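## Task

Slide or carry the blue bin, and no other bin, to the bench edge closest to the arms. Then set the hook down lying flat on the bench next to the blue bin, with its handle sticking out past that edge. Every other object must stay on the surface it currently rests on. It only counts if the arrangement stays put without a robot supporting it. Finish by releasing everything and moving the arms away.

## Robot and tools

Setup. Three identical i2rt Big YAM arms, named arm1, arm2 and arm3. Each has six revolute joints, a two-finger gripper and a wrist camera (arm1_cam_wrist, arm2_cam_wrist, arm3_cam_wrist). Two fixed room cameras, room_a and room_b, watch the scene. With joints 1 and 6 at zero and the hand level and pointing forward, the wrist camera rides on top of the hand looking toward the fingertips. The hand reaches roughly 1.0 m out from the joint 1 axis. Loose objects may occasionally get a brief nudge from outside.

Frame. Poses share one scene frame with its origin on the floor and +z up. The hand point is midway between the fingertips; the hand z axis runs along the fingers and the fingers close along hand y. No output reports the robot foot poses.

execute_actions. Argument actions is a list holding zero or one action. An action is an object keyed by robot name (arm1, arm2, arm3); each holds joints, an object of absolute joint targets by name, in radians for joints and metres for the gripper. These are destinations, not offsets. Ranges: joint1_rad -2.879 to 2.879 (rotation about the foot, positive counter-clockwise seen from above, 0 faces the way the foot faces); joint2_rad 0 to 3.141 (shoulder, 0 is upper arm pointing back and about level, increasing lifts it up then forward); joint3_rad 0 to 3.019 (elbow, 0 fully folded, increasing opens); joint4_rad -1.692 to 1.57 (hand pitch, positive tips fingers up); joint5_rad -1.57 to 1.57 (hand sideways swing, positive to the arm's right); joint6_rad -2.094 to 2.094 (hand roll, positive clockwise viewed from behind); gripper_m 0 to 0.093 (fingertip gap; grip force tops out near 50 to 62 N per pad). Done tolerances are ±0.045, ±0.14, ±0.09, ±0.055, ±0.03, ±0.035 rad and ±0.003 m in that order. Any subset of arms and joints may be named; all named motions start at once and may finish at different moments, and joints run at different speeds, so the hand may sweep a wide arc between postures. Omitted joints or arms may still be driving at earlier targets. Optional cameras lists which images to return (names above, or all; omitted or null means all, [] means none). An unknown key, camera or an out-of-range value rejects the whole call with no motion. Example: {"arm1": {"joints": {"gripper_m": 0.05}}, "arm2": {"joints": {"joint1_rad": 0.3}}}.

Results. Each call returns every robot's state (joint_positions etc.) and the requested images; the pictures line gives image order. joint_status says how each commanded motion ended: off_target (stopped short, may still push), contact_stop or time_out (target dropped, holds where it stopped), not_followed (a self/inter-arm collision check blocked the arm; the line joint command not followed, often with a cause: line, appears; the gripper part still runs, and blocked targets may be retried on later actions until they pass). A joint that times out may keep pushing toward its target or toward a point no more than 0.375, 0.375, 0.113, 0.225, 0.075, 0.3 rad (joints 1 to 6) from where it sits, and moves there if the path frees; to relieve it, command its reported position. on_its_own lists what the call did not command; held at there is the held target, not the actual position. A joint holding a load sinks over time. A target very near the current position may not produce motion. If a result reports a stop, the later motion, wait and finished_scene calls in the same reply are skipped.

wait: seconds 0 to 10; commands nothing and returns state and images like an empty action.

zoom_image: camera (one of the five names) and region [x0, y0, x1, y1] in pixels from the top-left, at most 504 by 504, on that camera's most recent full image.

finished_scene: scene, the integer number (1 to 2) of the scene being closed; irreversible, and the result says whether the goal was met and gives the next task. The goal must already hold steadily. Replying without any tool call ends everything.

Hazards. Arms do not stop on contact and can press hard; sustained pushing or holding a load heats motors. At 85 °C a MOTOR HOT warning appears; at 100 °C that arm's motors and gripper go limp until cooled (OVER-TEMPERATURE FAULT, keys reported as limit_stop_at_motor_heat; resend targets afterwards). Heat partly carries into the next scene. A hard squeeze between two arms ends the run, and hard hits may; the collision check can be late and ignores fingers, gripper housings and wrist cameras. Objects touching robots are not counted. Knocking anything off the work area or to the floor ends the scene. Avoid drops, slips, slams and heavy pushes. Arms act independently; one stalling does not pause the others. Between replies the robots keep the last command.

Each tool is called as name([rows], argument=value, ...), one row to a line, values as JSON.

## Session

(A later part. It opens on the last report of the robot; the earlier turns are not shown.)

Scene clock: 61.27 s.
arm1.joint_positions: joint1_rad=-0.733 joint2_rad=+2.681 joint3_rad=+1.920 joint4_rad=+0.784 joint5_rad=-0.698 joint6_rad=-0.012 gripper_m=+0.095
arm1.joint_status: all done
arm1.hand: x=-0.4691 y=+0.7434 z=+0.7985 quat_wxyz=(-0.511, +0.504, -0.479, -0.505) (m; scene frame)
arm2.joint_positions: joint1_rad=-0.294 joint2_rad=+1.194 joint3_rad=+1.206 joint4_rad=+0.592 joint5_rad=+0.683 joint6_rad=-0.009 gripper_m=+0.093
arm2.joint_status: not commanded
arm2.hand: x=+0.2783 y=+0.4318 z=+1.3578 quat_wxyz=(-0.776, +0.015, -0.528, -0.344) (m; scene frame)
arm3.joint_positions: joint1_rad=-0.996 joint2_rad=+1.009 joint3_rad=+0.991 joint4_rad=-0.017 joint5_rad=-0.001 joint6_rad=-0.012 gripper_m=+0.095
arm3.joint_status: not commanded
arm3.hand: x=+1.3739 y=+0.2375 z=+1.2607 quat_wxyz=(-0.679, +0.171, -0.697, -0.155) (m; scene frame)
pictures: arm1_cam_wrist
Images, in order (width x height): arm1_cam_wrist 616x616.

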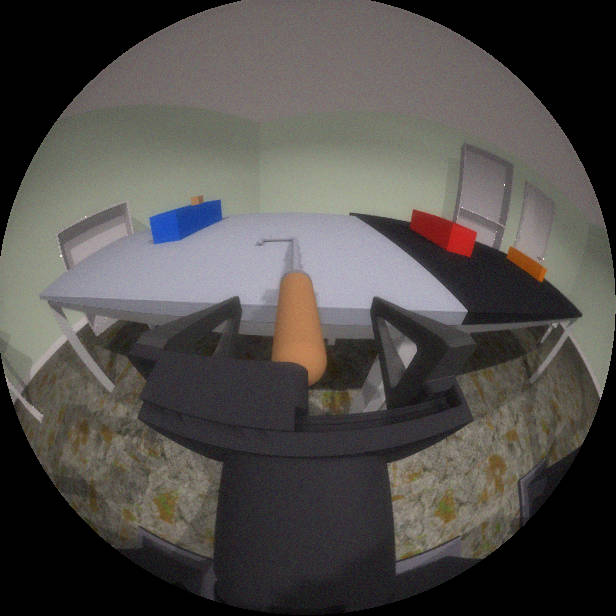

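execute_actions([
  {"arm1":{"joints":{"joint1_rad":-0.705,"joint2_rad":2.72,"joint3_rad":2.02,"joint4_rad":0.75,"joint5_rad":-0.69}}},
], cameras=[])

execute_actions([
  {"arm1":{"joints":{"gripper_m":0}}},
], cameras=["arm1_cam_wrist"])

Scene clock: 64.13 s.
arm1.joint_positions: joint1_rad=-0.711 joint2_rad=+2.696 joint3_rad=+1.956 joint4_rad=+0.766 joint5_rad=-0.692 joint6_rad=-0.012 gripper_m=+0.095
arm1.joint_status: all done
arm1.hand: x=-0.4802 y=+0.7588 z=+0.7997 quat_wxyz=(-0.508, +0.508, -0.474, -0.509) (m; scene frame)
arm2.joint_positions: joint1_rad=-0.294 joint2_rad=+1.194 joint3_rad=+1.206 joint4_rad=+0.592 joint5_rad=+0.683 joint6_rad=-0.009 gripper_m=+0.093
arm2.joint_status: not commanded
arm2.hand: x=+0.2783 y=+0.4318 z=+1.3578 quat_wxyz=(-0.776, +0.015, -0.528, -0.344) (m; scene frame)
arm3.joint_positions: joint1_rad=-0.996 joint2_rad=+1.009 joint3_rad=+0.991 joint4_rad=-0.017 joint5_rad=-0.001 joint6_rad=-0.012 gripper_m=+0.095
arm3.joint_status: not commanded
arm3.hand: x=+1.3739 y=+0.2375 z=+1.2607 quat_wxyz=(-0.679, +0.171, -0.697, -0.155) (m; scene frame)
pictures: none
No camera images: the call's "cameras" was empty. Leave "cameras" out to get every camera's image.

Scene clock: 64.87 s.
arm1.joint_positions: joint1_rad=-0.711 joint2_rad=+2.696 joint3_rad=+1.956 joint4_rad=+0.766 joint5_rad=-0.691 joint6_rad=-0.012 gripper_m=+0.030
arm1.joint_status: gripper_m off_target (ended at +0.030, target +0.000)
arm1.hand: x=-0.4801 y=+0.7589 z=+0.7999 quat_wxyz=(-0.508, +0.507, -0.474, -0.509) (m; scene frame)
arm2.joint_positions: joint1_rad=-0.294 joint2_rad=+1.194 joint3_rad=+1.206 joint4_rad=+0.592 joint5_rad=+0.683 joint6_rad=-0.009 gripper_m=+0.093
arm2.joint_status: not commanded
arm2.hand: x=+0.2783 y=+0.4318 z=+1.3578 quat_wxyz=(-0.776, +0.015, -0.528, -0.344) (m; scene frame)
arm3.joint_positions: joint1_rad=-0.996 joint2_rad=+1.009 joint3_rad=+0.991 joint4_rad=-0.017 joint5_rad=-0.001 joint6_rad=-0.012 gripper_m=+0.095
arm3.joint_status: not commanded
arm3.hand: x=+1.3739 y=+0.2375 z=+1.2607 quat_wxyz=(-0.679, +0.171, -0.697, -0.155) (m; scene frame)
pictures: arm1_cam_wrist
Images, in order (width x height): arm1_cam_wrist 616x616.

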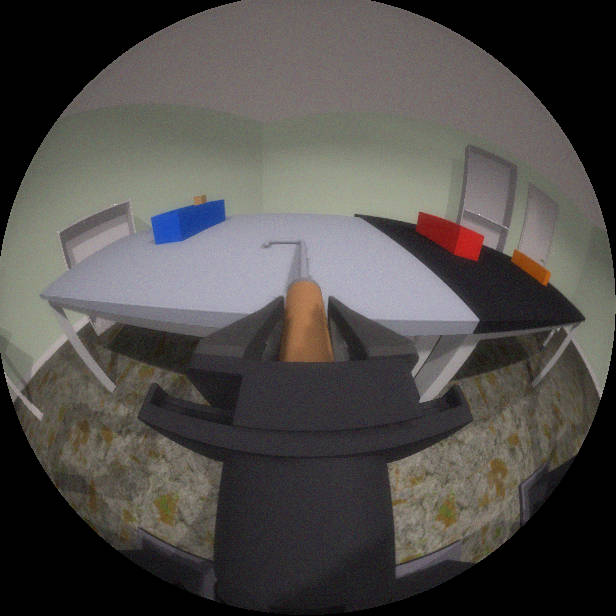

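execute_actions([
  {"arm1":{"joints":{"joint2_rad":2.25,"joint3_rad":1.8,"joint4_rad":0.55}}},
], cameras=[])

execute_actions([
  {"arm1":{"joints":{"joint1_rad":-0.09,"joint5_rad":0,"joint6_rad":-1.57}}},
], cameras=["arm1_cam_wrist","room_a","room_b"])

zoom_image(camera="room_b", region=[200,210,420,340])

Scene clock: 72.20 s.
arm1.joint_positions: joint1_rad=-0.711 joint2_rad=+2.284 joint3_rad=+1.781 joint4_rad=+0.547 joint5_rad=-0.689 joint6_rad=-0.012 gripper_m=+0.030
arm1.joint_status: all done
arm1.hand: x=-0.4923 y=+0.7403 z=+1.0165 quat_wxyz=(-0.515, +0.506, -0.469, -0.509) (m; scene frame)
arm2.joint_positions: joint1_rad=-0.294 joint2_rad=+1.194 joint3_rad=+1.206 joint4_rad=+0.592 joint5_rad=+0.683 joint6_rad=-0.009 gripper_m=+0.093
arm2.joint_status: not commanded
arm2.hand: x=+0.2783 y=+0.4318 z=+1.3578 quat_wxyz=(-0.776, +0.015, -0.528, -0.344) (m; scene frame)
arm3.joint_positions: joint1_rad=-0.996 joint2_rad=+1.009 joint3_rad=+0.991 joint4_rad=-0.017 joint5_rad=-0.001 joint6_rad=-0.012 gripper_m=+0.095
arm3.joint_status: not commanded
arm3.hand: x=+1.3739 y=+0.2375 z=+1.2607 quat_wxyz=(-0.679, +0.171, -0.697, -0.155) (m; scene frame)
pictures: none
No camera images: the call's "cameras" was empty. Leave "cameras" out to get every camera's image.

Scene clock: 75.67 s.
arm1.joint_positions: joint1_rad=-0.088 joint2_rad=+2.284 joint3_rad=+1.781 joint4_rad=+0.541 joint5_rad=-0.001 joint6_rad=-1.510 gripper_m=+0.029
arm1.joint_status: joint6_rad time_out (moved -1.498 of -1.558); the others done
arm1.on_its_own: joint6_rad reads -1.510 and still pushes toward -1.570 since a time_out
arm1.hand: x=-0.9018 y=+0.8920 z=+1.0174 quat_wxyz=(-0.725, +0.688, -0.031, -0.009) (m; scene frame)
arm2.joint_positions: joint1_rad=-0.294 joint2_rad=+1.194 joint3_rad=+1.206 joint4_rad=+0.592 joint5_rad=+0.683 joint6_rad=-0.009 gripper_m=+0.093
arm2.joint_status: not commanded
arm2.hand: x=+0.2783 y=+0.4318 z=+1.3578 quat_wxyz=(-0.776, +0.015, -0.528, -0.344) (m; scene frame)
arm3.joint_positions: joint1_rad=-0.996 joint2_rad=+1.009 joint3_rad=+0.991 joint4_rad=-0.017 joint5_rad=-0.001 joint6_rad=-0.012 gripper_m=+0.095
arm3.joint_status: not commanded
arm3.hand: x=+1.3739 y=+0.2375 z=+1.2607 quat_wxyz=(-0.679, +0.171, -0.697, -0.155) (m; scene frame)
pictures: arm1_cam_wrist, room_a, room_b
Images, in order (width x height): arm1_cam_wrist 616x616, room_a 896x504, room_b 896x504.

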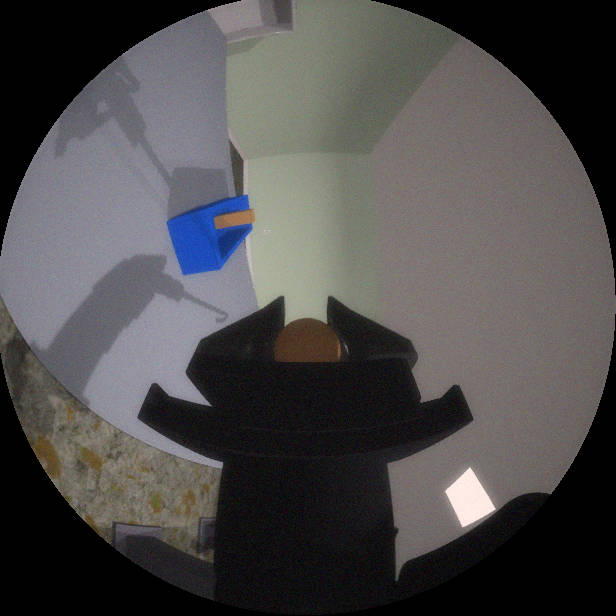

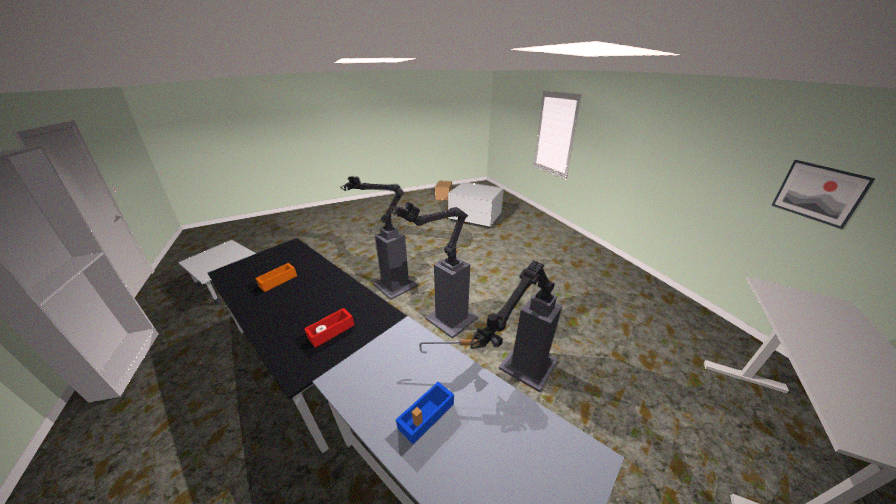

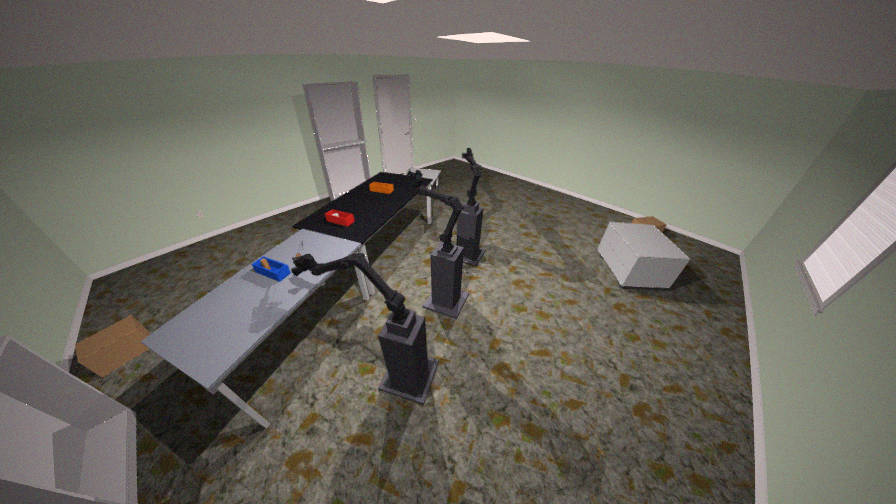

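Region (200, 210, 420, 340) of room_b's 896x504 image, scaled by 2.291, with more detail than that image has; it fills the top 298 rows of this view, and the rest is white.

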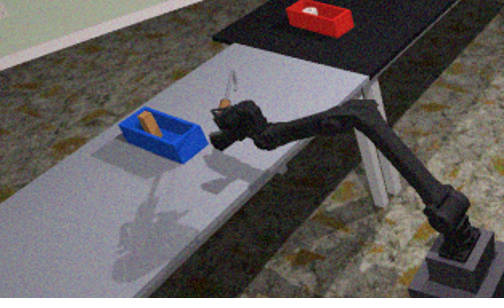

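execute_actions([
  {"arm1":{"joints":{"joint1_rad":-0.28,"joint2_rad":2.42,"joint3_rad":2.15,"joint4_rad":0.36,"joint5_rad":-1.17,"joint6_rad":-1.6}},"arm2":{"joints":{"joint1_rad":0.3,"joint2_rad":1.9,"joint3_rad":1.7,"joint4_rad":0.1,"joint5_rad":-0.9}}},
], cameras=["arm1_cam_wrist","arm2_cam_wrist","room_a","room_b"])

Scene clock: 83.30 s.
arm1.joint_positions: joint1_rad=-0.273 joint2_rad=+2.490 joint3_rad=+2.056 joint4_rad=+0.341 joint5_rad=-1.169 joint6_rad=-1.548 gripper_m=+0.030
arm1.joint_status: joint3_rad time_out (moved +0.275 of +0.369); joint6_rad time_out (moved -0.038 of -0.090); the others done
arm1.on_its_own: joint3_rad reads +2.056 and still pushes toward +2.150 since a time_out; joint6_rad reads -1.548 and still pushes toward -1.600 since a time_out
arm1.hand: x=-0.9015 y=+0.8575 z=+0.9517 quat_wxyz=(-0.603, +0.653, +0.298, -0.347) (m; scene frame)
arm2.joint_positions: joint1_rad=+0.305 joint2_rad=+1.926 joint3_rad=+1.630 joint4_rad=+0.106 joint5_rad=-0.898 joint6_rad=-0.008 gripper_m=+0.093
arm2.joint_status: all done
arm2.hand: x=-0.3098 y=+0.7026 z=+1.0386 quat_wxyz=(-0.089, +0.721, -0.209, -0.655) (m; scene frame)
arm3.joint_positions: joint1_rad=-0.996 joint2_rad=+1.009 joint3_rad=+0.991 joint4_rad=-0.017 joint5_rad=-0.001 joint6_rad=-0.012 gripper_m=+0.095
arm3.joint_status: not commanded
arm3.hand: x=+1.3739 y=+0.2375 z=+1.2607 quat_wxyz=(-0.679, +0.171, -0.697, -0.155) (m; scene frame)
pictures: arm1_cam_wrist, arm2_cam_wrist, room_a, room_b
Images, in order (width x height): arm1_cam_wrist 616x616, arm2_cam_wrist 616x616, room_a 896x504, room_b 896x504.

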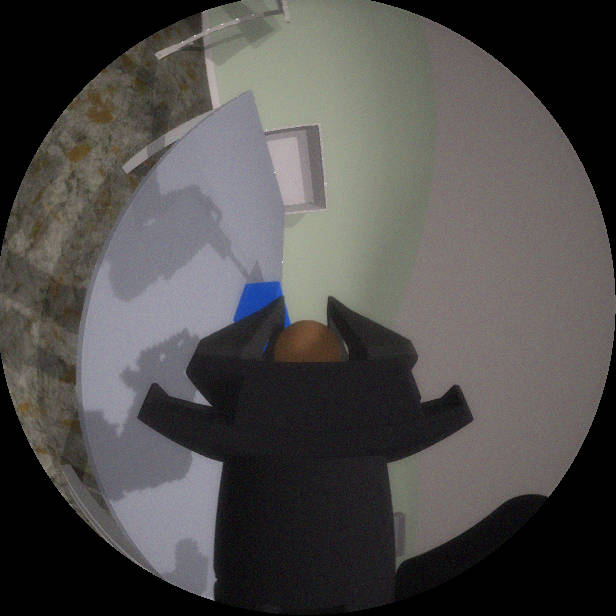

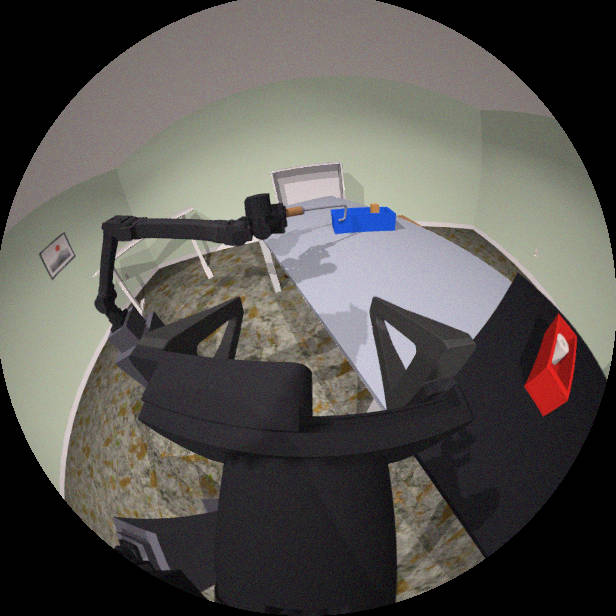

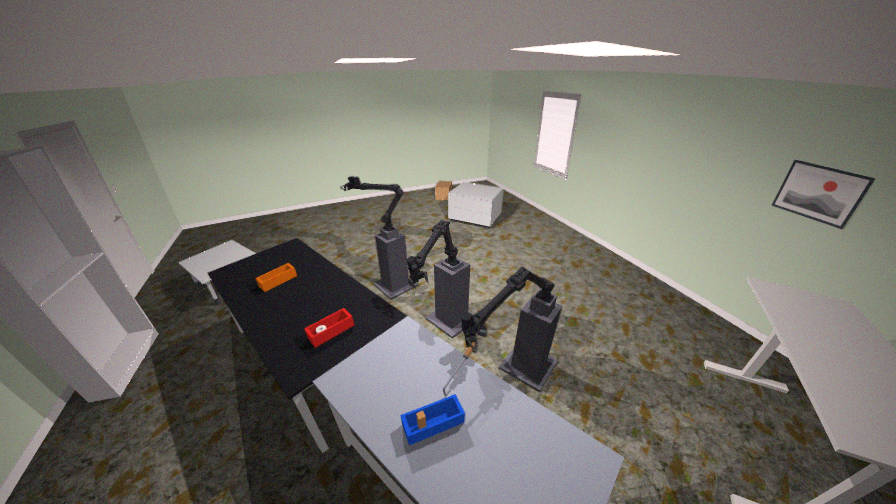

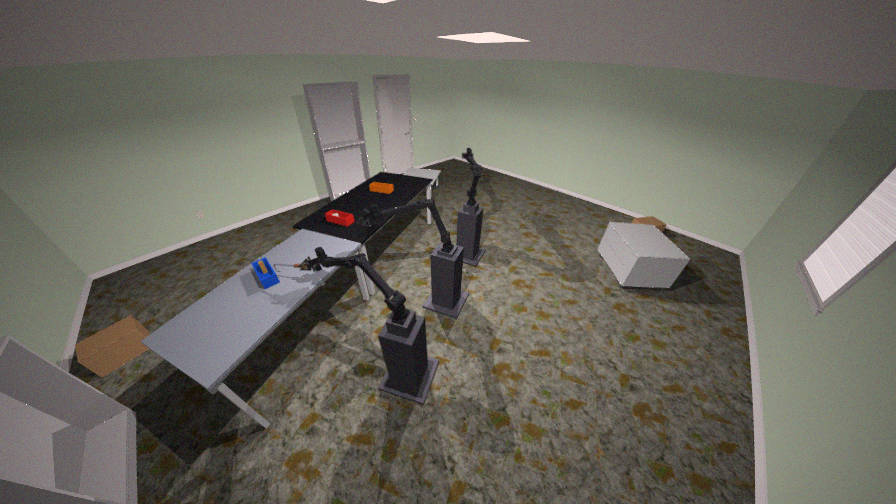

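execute_actions([
  {"arm1":{"joints":{"joint4_rad":0.58}}},
], cameras=["arm2_cam_wrist"])

execute_actions([
  {"arm1":{"joints":{"joint1_rad":-0.195}}},
], cameras=["arm2_cam_wrist","room_a"])

zoom_image(camera="room_a", region=[380,300,540,460])

zoom_image(camera="arm2_cam_wrist", region=[230,150,430,280])

Scene clock: 87.87 s.
arm1.joint_positions: joint1_rad=-0.273 joint2_rad=+2.490 joint3_rad=+2.056 joint4_rad=+0.526 joint5_rad=-1.169 joint6_rad=-1.548 gripper_m=+0.029
arm1.joint_status: all done
arm1.on_its_own: joint3_rad reads +2.056 and still pushes toward +2.150 since a time_out; joint6_rad reads -1.548 and still pushes toward -1.600 since a time_out
arm1.hand: x=-0.9017 y=+0.8570 z=+0.9777 quat_wxyz=(-0.653, +0.603, +0.341, -0.306) (m; scene frame)
arm2.joint_positions: joint1_rad=+0.305 joint2_rad=+1.926 joint3_rad=+1.630 joint4_rad=+0.106 joint5_rad=-0.898 joint6_rad=-0.008 gripper_m=+0.093
arm2.joint_status: not commanded
arm2.hand: x=-0.3098 y=+0.7026 z=+1.0386 quat_wxyz=(-0.089, +0.721, -0.209, -0.655) (m; scene frame)
arm3.joint_positions: joint1_rad=-0.996 joint2_rad=+1.009 joint3_rad=+0.991 joint4_rad=-0.017 joint5_rad=-0.001 joint6_rad=-0.012 gripper_m=+0.095
arm3.joint_status: not commanded
arm3.hand: x=+1.3739 y=+0.2375 z=+1.2607 quat_wxyz=(-0.679, +0.171, -0.697, -0.155) (m; scene frame)
pictures: arm2_cam_wrist
Images, in order (width x height): arm2_cam_wrist 616x616.

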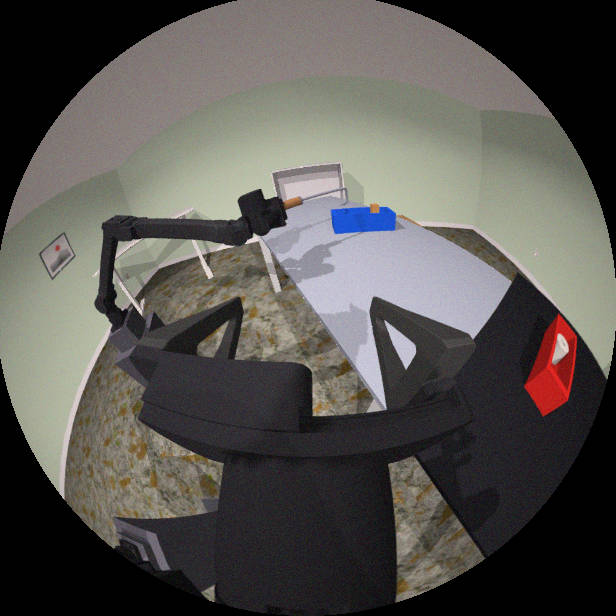

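Scene clock: 89.17 s.
arm1.joint_positions: joint1_rad=-0.189 joint2_rad=+2.490 joint3_rad=+2.056 joint4_rad=+0.526 joint5_rad=-1.172 joint6_rad=-1.548 gripper_m=+0.029
arm1.joint_status: all done
arm1.on_its_own: joint3_rad reads +2.056 and still pushes toward +2.150 since a time_out; joint6_rad reads -1.548 and still pushes toward -1.600 since a time_out
arm1.hand: x=-0.9745 y=+0.8562 z=+0.9774 quat_wxyz=(-0.639, +0.588, +0.367, -0.334) (m; scene frame)
arm2.joint_positions: joint1_rad=+0.305 joint2_rad=+1.926 joint3_rad=+1.630 joint4_rad=+0.106 joint5_rad=-0.898 joint6_rad=-0.008 gripper_m=+0.093
arm2.joint_status: not commanded
arm2.hand: x=-0.3098 y=+0.7026 z=+1.0386 quat_wxyz=(-0.089, +0.721, -0.209, -0.655) (m; scene frame)
arm3.joint_positions: joint1_rad=-0.996 joint2_rad=+1.009 joint3_rad=+0.991 joint4_rad=-0.017 joint5_rad=-0.001 joint6_rad=-0.012 gripper_m=+0.095
arm3.joint_status: not commanded
arm3.hand: x=+1.3739 y=+0.2375 z=+1.2607 quat_wxyz=(-0.679, +0.171, -0.697, -0.155) (m; scene frame)
pictures: arm2_cam_wrist, room_a
Images, in order (width x height): arm2_cam_wrist 616x616, room_a 896x504.

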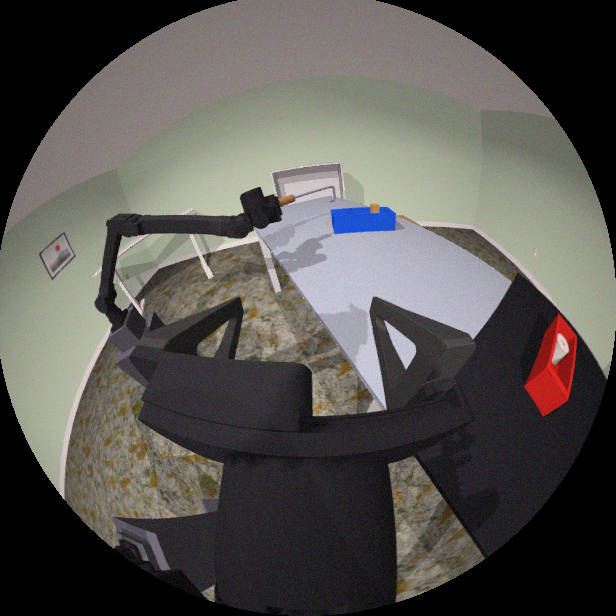

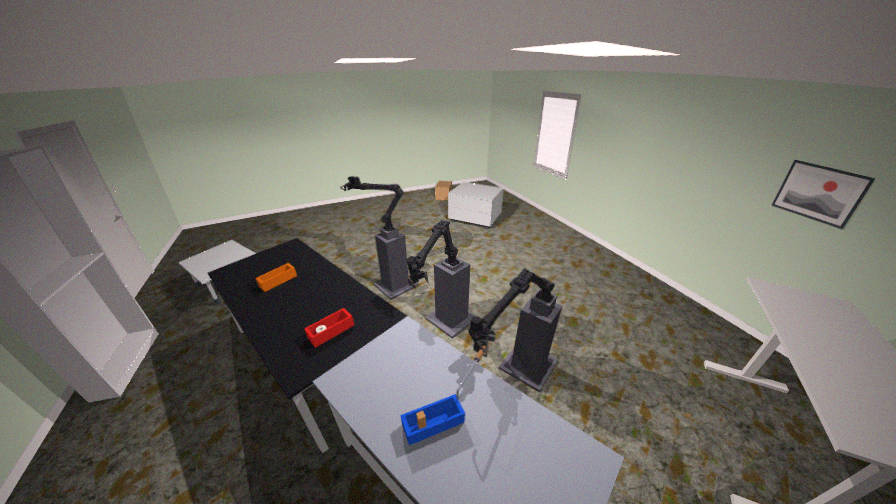

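Region (380, 300, 540, 460) of room_a's 896x504 image, scaled by 3.150, with more detail than that image has.

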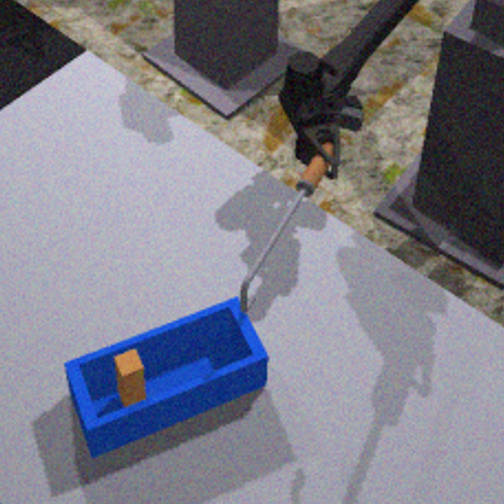

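Region (230, 150, 430, 280) of arm2_cam_wrist's 616x616 image, scaled by 2.520, with more detail than that image has; it fills the top 328 rows of this view, and the rest is white.

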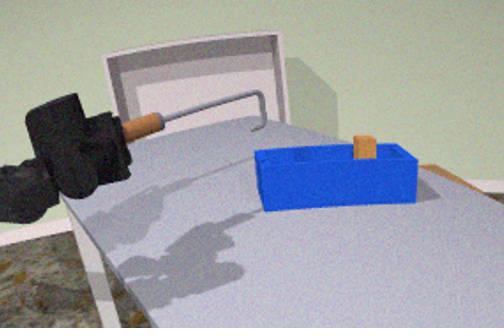

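execute_actions([
  {"arm1":{"joints":{"joint1_rad":-0.165,"joint2_rad":2.58,"joint3_rad":2.5,"joint4_rad":0.36,"joint5_rad":-1.0}}},
], cameras=["arm2_cam_wrist","room_a"])

zoom_image(camera="room_a", region=[380,300,540,460])

zoom_image(camera="arm2_cam_wrist", region=[230,150,430,280])

Scene clock: 94.77 s.
arm1.joint_positions: joint1_rad=-0.171 joint2_rad=+2.619 joint3_rad=+2.393 joint4_rad=+0.352 joint5_rad=-1.002 joint6_rad=-1.548 gripper_m=+0.029
arm1.joint_status: joint3_rad time_out (moved +0.337 of +0.444); the others done
arm1.on_its_own: joint3_rad reads +2.393 and still pushes toward +2.500 since a time_out; joint6_rad reads -1.548 and still pushes toward -1.600 since a time_out
arm1.hand: x=-0.9688 y=+0.9232 z=+1.0159 quat_wxyz=(-0.676, +0.599, +0.322, -0.283) (m; scene frame)
arm2.joint_positions: joint1_rad=+0.305 joint2_rad=+1.926 joint3_rad=+1.630 joint4_rad=+0.106 joint5_rad=-0.898 joint6_rad=-0.008 gripper_m=+0.093
arm2.joint_status: not commanded
arm2.hand: x=-0.3098 y=+0.7026 z=+1.0386 quat_wxyz=(-0.089, +0.721, -0.209, -0.655) (m; scene frame)
arm3.joint_positions: joint1_rad=-0.996 joint2_rad=+1.009 joint3_rad=+0.991 joint4_rad=-0.017 joint5_rad=-0.001 joint6_rad=-0.012 gripper_m=+0.095
arm3.joint_status: not commanded
arm3.hand: x=+1.3739 y=+0.2375 z=+1.2607 quat_wxyz=(-0.679, +0.171, -0.697, -0.155) (m; scene frame)
pictures: arm2_cam_wrist, room_a
Images, in order (width x height): arm2_cam_wrist 616x616, room_a 896x504.

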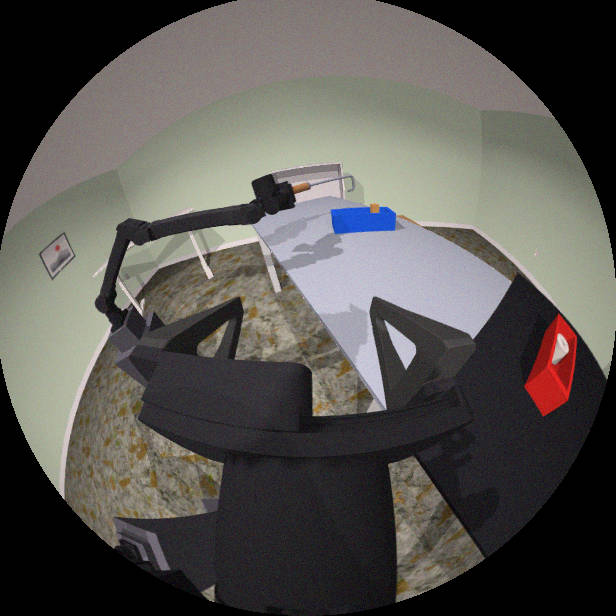

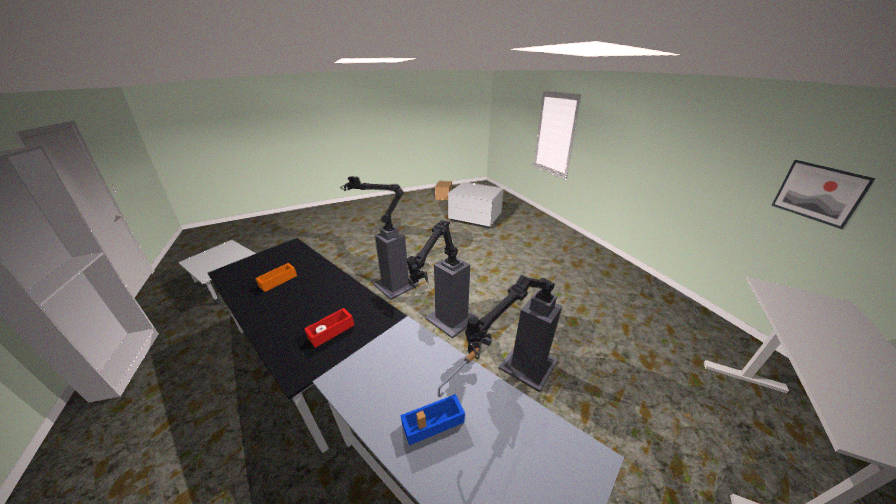

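Region (380, 300, 540, 460) of room_a's 896x504 image, scaled by 3.150, with more detail than that image has.

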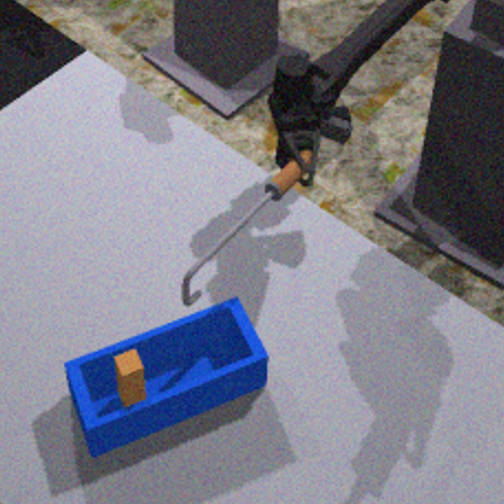

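Region (230, 150, 430, 280) of arm2_cam_wrist's 616x616 image, scaled by 2.520, with more detail than that image has; it fills the top 328 rows of this view, and the rest is white.

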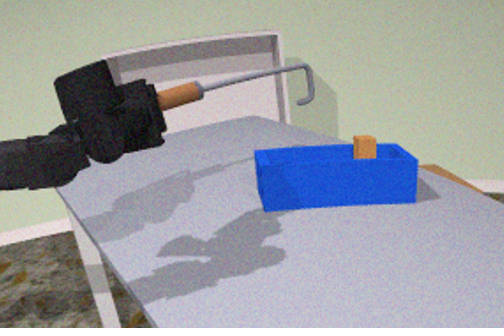

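Lower the tip about 0.13.

execute_actions([
  {"arm1":{"joints":{"joint4_rad":0.1}}},
], cameras=["room_a"])

zoom_image(camera="room_a", region=[380,300,540,460])

Scene clock: 97.47 s.
arm1.joint_positions: joint1_rad=-0.171 joint2_rad=+2.619 joint3_rad=+2.393 joint4_rad=+0.095 joint5_rad=-1.000 joint6_rad=-1.548 gripper_m=+0.030
arm1.joint_status: all done
arm1.on_its_own: joint3_rad reads +2.393 and still pushes toward +2.500 since a time_out; joint6_rad reads -1.548 and still pushes toward -1.600 since a time_out
arm1.hand: x=-0.9684 y=+0.9239 z=+0.9731 quat_wxyz=(-0.599, +0.677, +0.273, -0.330) (m; scene frame)
arm2.joint_positions: joint1_rad=+0.305 joint2_rad=+1.926 joint3_rad=+1.630 joint4_rad=+0.106 joint5_rad=-0.898 joint6_rad=-0.008 gripper_m=+0.093
arm2.joint_status: not commanded
arm2.hand: x=-0.3098 y=+0.7026 z=+1.0386 quat_wxyz=(-0.089, +0.721, -0.209, -0.655) (m; scene frame)
arm3.joint_positions: joint1_rad=-0.996 joint2_rad=+1.009 joint3_rad=+0.991 joint4_rad=-0.017 joint5_rad=-0.001 joint6_rad=-0.012 gripper_m=+0.095
arm3.joint_status: not commanded
arm3.hand: x=+1.3739 y=+0.2375 z=+1.2607 quat_wxyz=(-0.679, +0.171, -0.697, -0.155) (m; scene frame)
pictures: room_a
Images, in order (width x height): room_a 896x504.

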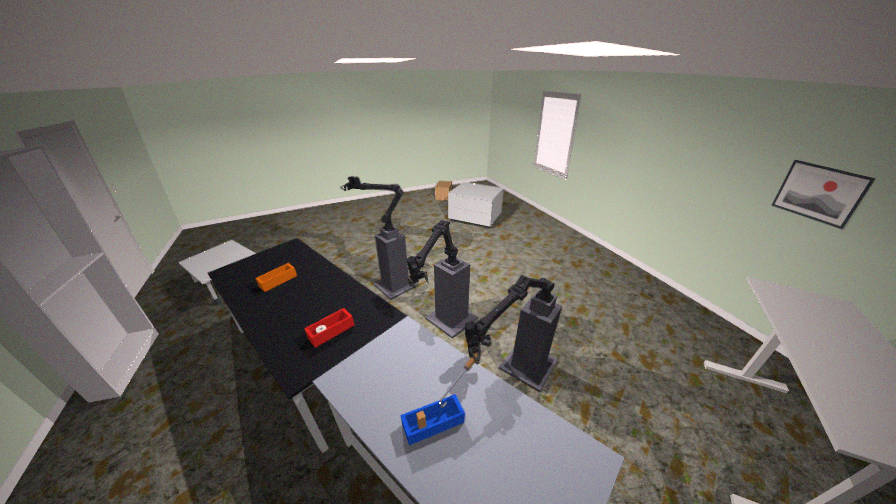

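Region (380, 300, 540, 460) of room_a's 896x504 image, scaled by 3.150, with more detail than that image has.

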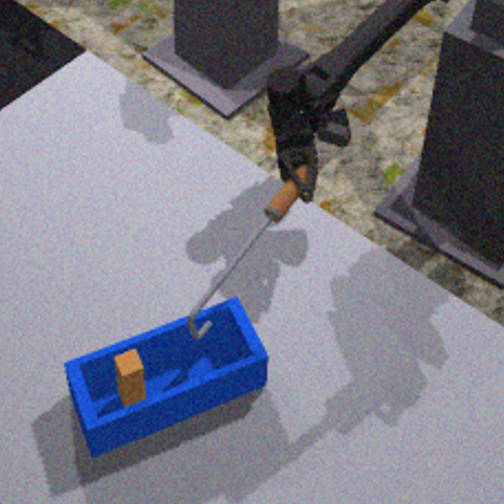

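execute_actions([
  {"arm1":{"joints":{"joint1_rad":-0.15,"joint3_rad":2.36}}},
], cameras=[])

execute_actions([
  {"arm1":{"joints":{"joint2_rad":2.45,"joint3_rad":2.08,"joint4_rad":0.39}}},
], cameras=[])

execute_actions([
  {"arm1":{"joints":{"joint2_rad":2.27,"joint3_rad":1.72,"joint4_rad":0.56}}},
], cameras=["room_a","arm2_cam_wrist"])

zoom_image(camera="room_a", region=[380,300,540,460])

Scene clock: 107.73 s.
arm1.joint_positions: joint1_rad=-0.158 joint2_rad=+2.621 joint3_rad=+2.334 joint4_rad=+0.090 joint5_rad=-0.999 joint6_rad=-1.548 gripper_m=+0.030
arm1.joint_status: all done
arm1.on_its_own: joint6_rad reads -1.548 and still pushes toward -1.600 since a time_out
arm1.hand: x=-0.9807 y=+0.9166 z=+0.9385 quat_wxyz=(-0.576, +0.693, +0.264, -0.344) (m; scene frame)
arm2.joint_positions: joint1_rad=+0.305 joint2_rad=+1.926 joint3_rad=+1.630 joint4_rad=+0.106 joint5_rad=-0.898 joint6_rad=-0.008 gripper_m=+0.093
arm2.joint_status: not commanded
arm2.hand: x=-0.3098 y=+0.7026 z=+1.0386 quat_wxyz=(-0.089, +0.721, -0.209, -0.655) (m; scene frame)
arm3.joint_positions: joint1_rad=-0.996 joint2_rad=+1.009 joint3_rad=+0.991 joint4_rad=-0.017 joint5_rad=-0.001 joint6_rad=-0.012 gripper_m=+0.095
arm3.joint_status: not commanded
arm3.hand: x=+1.3739 y=+0.2375 z=+1.2607 quat_wxyz=(-0.679, +0.171, -0.697, -0.155) (m; scene frame)
pictures: none
No camera images: the call's "cameras" was empty. Leave "cameras" out to get every camera's image.

Scene clock: 108.73 s.
arm1.joint_positions: joint1_rad=-0.158 joint2_rad=+2.548 joint3_rad=+2.069 joint4_rad=+0.338 joint5_rad=-0.995 joint6_rad=-1.560 gripper_m=+0.030
arm1.joint_status: all done
arm1.on_its_own: joint6_rad reads -1.560 and still pushes toward -1.600 since a time_out
arm1.hand: x=-0.9840 y=+0.8815 z=+0.9055 quat_wxyz=(-0.597, +0.677, +0.278, -0.330) (m; scene frame)
arm2.joint_positions: joint1_rad=+0.305 joint2_rad=+1.926 joint3_rad=+1.630 joint4_rad=+0.106 joint5_rad=-0.898 joint6_rad=-0.008 gripper_m=+0.093
arm2.joint_status: not commanded
arm2.hand: x=-0.3098 y=+0.7026 z=+1.0386 quat_wxyz=(-0.089, +0.721, -0.209, -0.655) (m; scene frame)
arm3.joint_positions: joint1_rad=-0.996 joint2_rad=+1.009 joint3_rad=+0.991 joint4_rad=-0.017 joint5_rad=-0.001 joint6_rad=-0.012 gripper_m=+0.095
arm3.joint_status: not commanded
arm3.hand: x=+1.3739 y=+0.2375 z=+1.2607 quat_wxyz=(-0.679, +0.171, -0.697, -0.155) (m; scene frame)
pictures: none
No camera images: the call's "cameras" was empty. Leave "cameras" out to get every camera's image.

Scene clock: 109.90 s.
arm1.joint_positions: joint1_rad=-0.158 joint2_rad=+2.330 joint3_rad=+1.705 joint4_rad=+0.514 joint5_rad=-0.997 joint6_rad=-1.561 gripper_m=+0.030
arm1.joint_status: all done
arm1.on_its_own: joint6_rad reads -1.561 and still pushes toward -1.600 since a time_out
arm1.hand: x=-0.9915 y=+0.8108 z=+0.9345 quat_wxyz=(-0.606, +0.668, +0.284, -0.325) (m; scene frame)
arm2.joint_positions: joint1_rad=+0.305 joint2_rad=+1.926 joint3_rad=+1.630 joint4_rad=+0.106 joint5_rad=-0.898 joint6_rad=-0.008 gripper_m=+0.093
arm2.joint_status: not commanded
arm2.hand: x=-0.3098 y=+0.7026 z=+1.0386 quat_wxyz=(-0.089, +0.721, -0.209, -0.655) (m; scene frame)
arm3.joint_positions: joint1_rad=-0.996 joint2_rad=+1.009 joint3_rad=+0.991 joint4_rad=-0.017 joint5_rad=-0.001 joint6_rad=-0.012 gripper_m=+0.095
arm3.joint_status: not commanded
arm3.hand: x=+1.3739 y=+0.2375 z=+1.2607 quat_wxyz=(-0.679, +0.171, -0.697, -0.155) (m; scene frame)
pictures: arm2_cam_wrist, room_a
Images, in order (width x height): arm2_cam_wrist 616x616, room_a 896x504.

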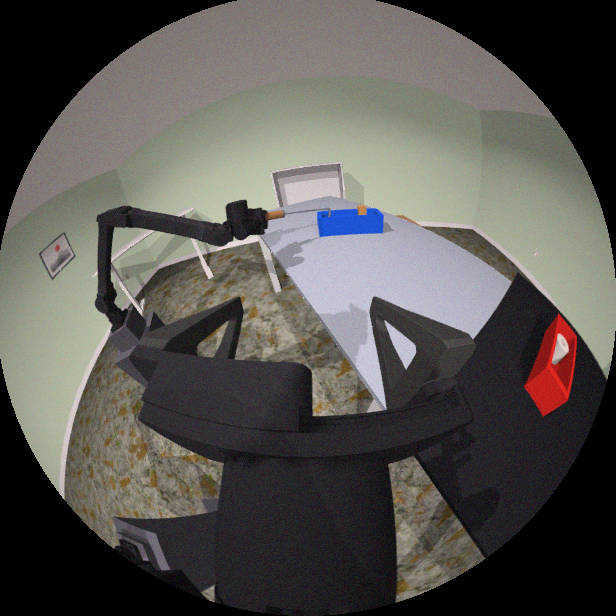

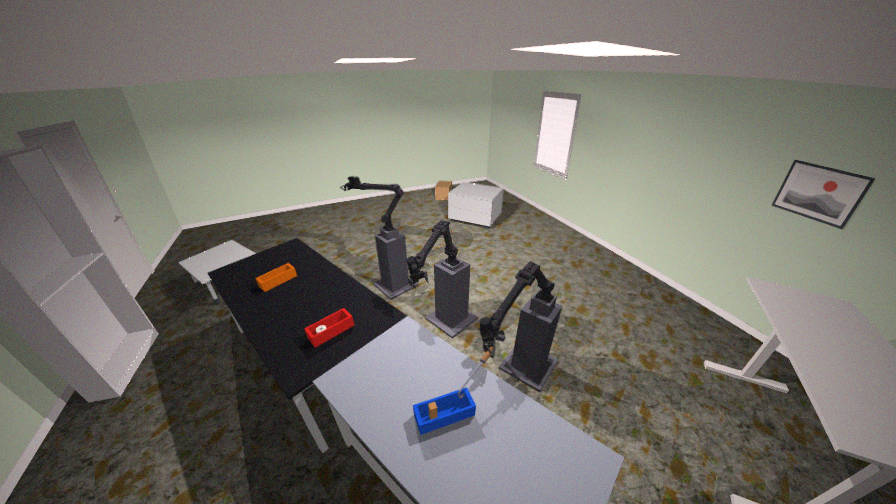

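Region (380, 300, 540, 460) of room_a's 896x504 image, scaled by 3.150, with more detail than that image has.

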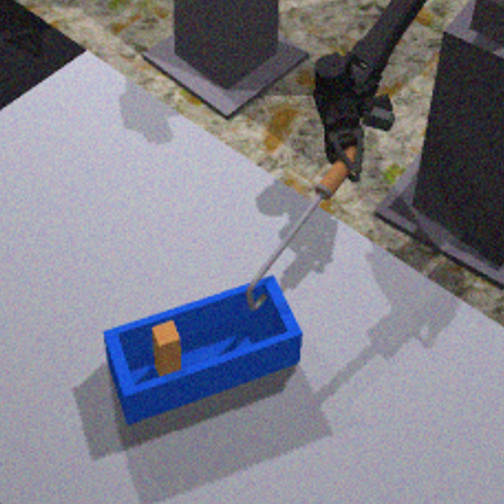

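Working. Continue, slightly lower and drifting right to straighten.

execute_actions([
  {"arm1":{"joints":{"joint1_rad":-0.22,"joint2_rad":2.14,"joint3_rad":1.41,"joint4_rad":0.71}}},
], cameras=[])

execute_actions([
  {"arm1":{"joints":{"joint1_rad":-0.3,"joint2_rad":2.0,"joint3_rad":1.11,"joint4_rad":0.87}}},
], cameras=["room_a","arm2_cam_wrist"])

zoom_image(camera="room_a", region=[380,300,540,460])

Scene clock: 113.93 s.
arm1.joint_positions: joint1_rad=-0.222 joint2_rad=+2.207 joint3_rad=+1.394 joint4_rad=+0.660 joint5_rad=-0.996 joint6_rad=-1.561 gripper_m=+0.030
arm1.joint_status: all done
arm1.on_its_own: joint6_rad reads -1.561 and still pushes toward -1.600 since a time_out
arm1.hand: x=-0.9517 y=+0.7360 z=+0.9089 quat_wxyz=(-0.603, +0.688, +0.254, -0.313) (m; scene frame)
arm2.joint_positions: joint1_rad=+0.305 joint2_rad=+1.926 joint3_rad=+1.630 joint4_rad=+0.106 joint5_rad=-0.898 joint6_rad=-0.008 gripper_m=+0.093
arm2.joint_status: not commanded
arm2.hand: x=-0.3098 y=+0.7026 z=+1.0386 quat_wxyz=(-0.089, +0.721, -0.209, -0.655) (m; scene frame)
arm3.joint_positions: joint1_rad=-0.996 joint2_rad=+1.009 joint3_rad=+0.991 joint4_rad=-0.017 joint5_rad=-0.001 joint6_rad=-0.012 gripper_m=+0.095
arm3.joint_status: not commanded
arm3.hand: x=+1.3739 y=+0.2375 z=+1.2607 quat_wxyz=(-0.679, +0.171, -0.697, -0.155) (m; scene frame)
pictures: none
No camera images: the call's "cameras" was empty. Leave "cameras" out to get every camera's image.

Scene clock: 115.03 s.
arm1.joint_positions: joint1_rad=-0.304 joint2_rad=+2.055 joint3_rad=+1.096 joint4_rad=+0.819 joint5_rad=-0.998 joint6_rad=-1.561 gripper_m=+0.030
arm1.joint_status: all done
arm1.on_its_own: joint6_rad reads -1.561 and still pushes toward -1.600 since a time_out
arm1.hand: x=-0.9129 y=+0.6513 z=+0.9142 quat_wxyz=(-0.620, +0.694, +0.229, -0.287) (m; scene frame)
arm2.joint_positions: joint1_rad=+0.305 joint2_rad=+1.926 joint3_rad=+1.630 joint4_rad=+0.106 joint5_rad=-0.898 joint6_rad=-0.008 gripper_m=+0.093
arm2.joint_status: not commanded
arm2.hand: x=-0.3098 y=+0.7026 z=+1.0386 quat_wxyz=(-0.089, +0.721, -0.209, -0.655) (m; scene frame)
arm3.joint_positions: joint1_rad=-0.996 joint2_rad=+1.009 joint3_rad=+0.991 joint4_rad=-0.017 joint5_rad=-0.001 joint6_rad=-0.012 gripper_m=+0.095
arm3.joint_status: not commanded
arm3.hand: x=+1.3739 y=+0.2375 z=+1.2607 quat_wxyz=(-0.679, +0.171, -0.697, -0.155) (m; scene frame)
pictures: arm2_cam_wrist, room_a
Images, in order (width x height): arm2_cam_wrist 616x616, room_a 896x504.

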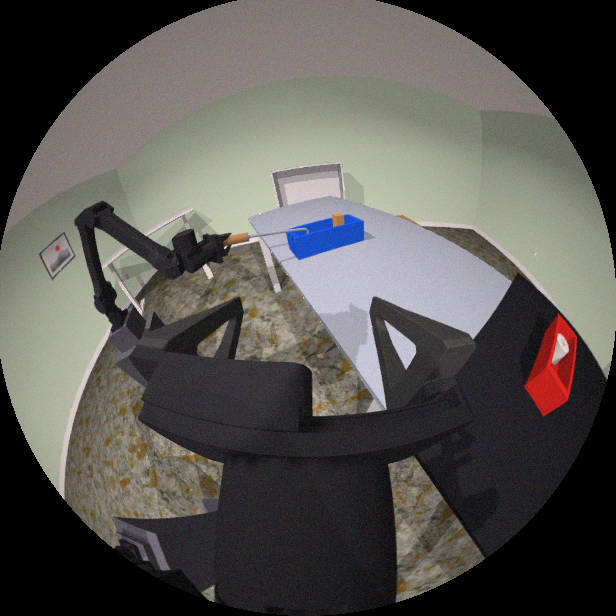

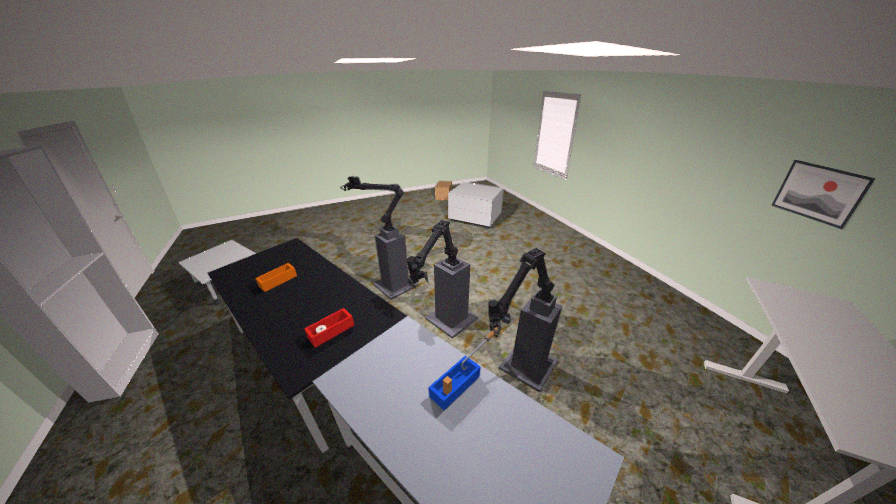

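Region (380, 300, 540, 460) of room_a's 896x504 image, scaled by 3.150, with more detail than that image has.

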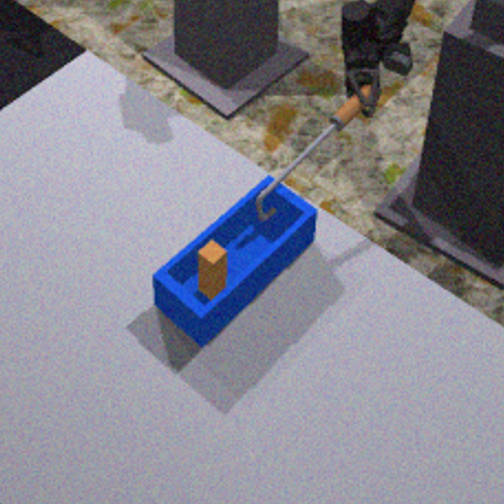

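execute_actions([
  {"arm1":{"joints":{"joint1_rad":-0.33,"joint2_rad":1.86,"joint3_rad":0.84,"joint4_rad":1.0}}},
], cameras=["room_b","arm2_cam_wrist"])

zoom_image(camera="arm2_cam_wrist", region=[150,180,390,320])

Scene clock: 117.83 s.
arm1.joint_positions: joint1_rad=-0.322 joint2_rad=+1.907 joint3_rad=+0.829 joint4_rad=+0.950 joint5_rad=-0.997 joint6_rad=-1.561 gripper_m=+0.030
arm1.joint_status: all done
arm1.on_its_own: joint6_rad reads -1.561 and still pushes toward -1.600 since a time_out
arm1.hand: x=-0.9237 y=+0.5682 z=+0.9225 quat_wxyz=(-0.626, +0.693, +0.225, -0.279) (m; scene frame)
arm2.joint_positions: joint1_rad=+0.305 joint2_rad=+1.926 joint3_rad=+1.630 joint4_rad=+0.106 joint5_rad=-0.898 joint6_rad=-0.008 gripper_m=+0.093
arm2.joint_status: not commanded
arm2.hand: x=-0.3098 y=+0.7026 z=+1.0386 quat_wxyz=(-0.089, +0.721, -0.209, -0.655) (m; scene frame)
arm3.joint_positions: joint1_rad=-0.996 joint2_rad=+1.009 joint3_rad=+0.991 joint4_rad=-0.017 joint5_rad=-0.001 joint6_rad=-0.012 gripper_m=+0.095
arm3.joint_status: not commanded
arm3.hand: x=+1.3739 y=+0.2375 z=+1.2607 quat_wxyz=(-0.679, +0.171, -0.697, -0.155) (m; scene frame)
pictures: arm2_cam_wrist, room_b
Images, in order (width x height): arm2_cam_wrist 616x616, room_b 896x504.

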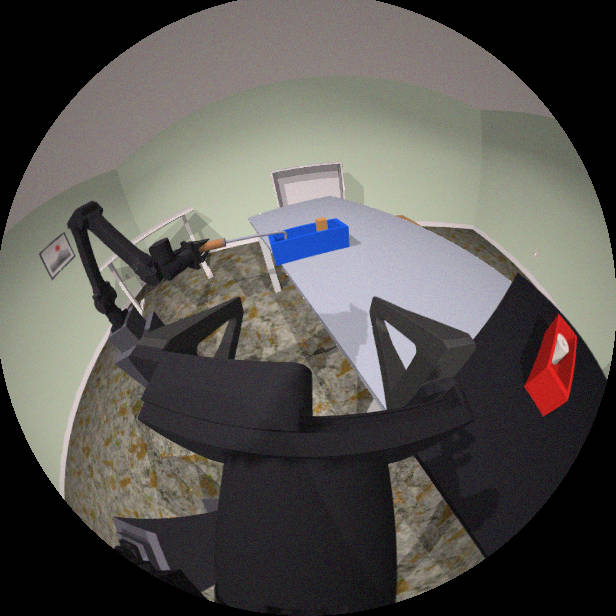

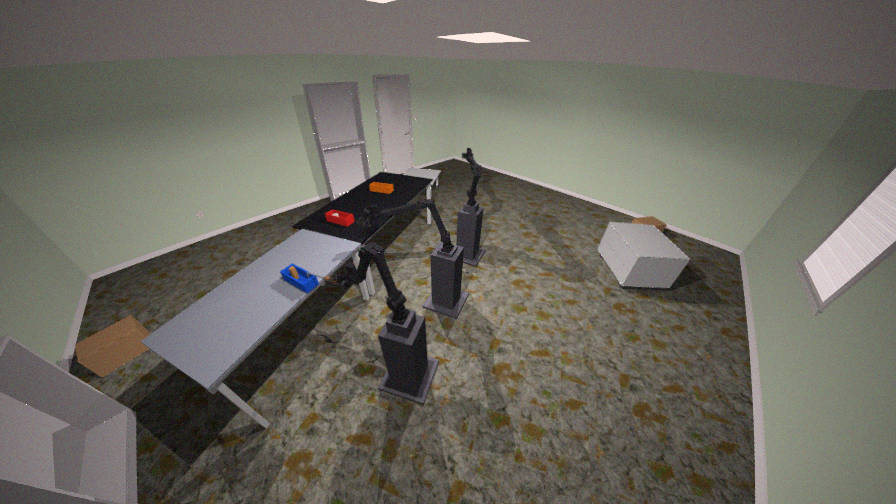

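Region (150, 180, 390, 320) of arm2_cam_wrist's 616x616 image, scaled by 2.100, with more detail than that image has; it fills the top 294 rows of this view, and the rest is white.

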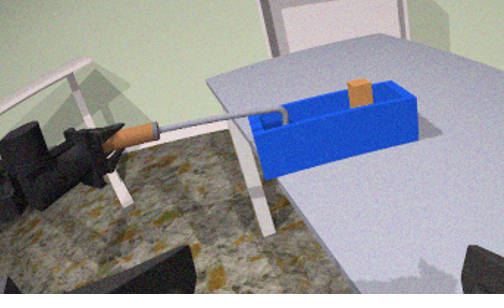

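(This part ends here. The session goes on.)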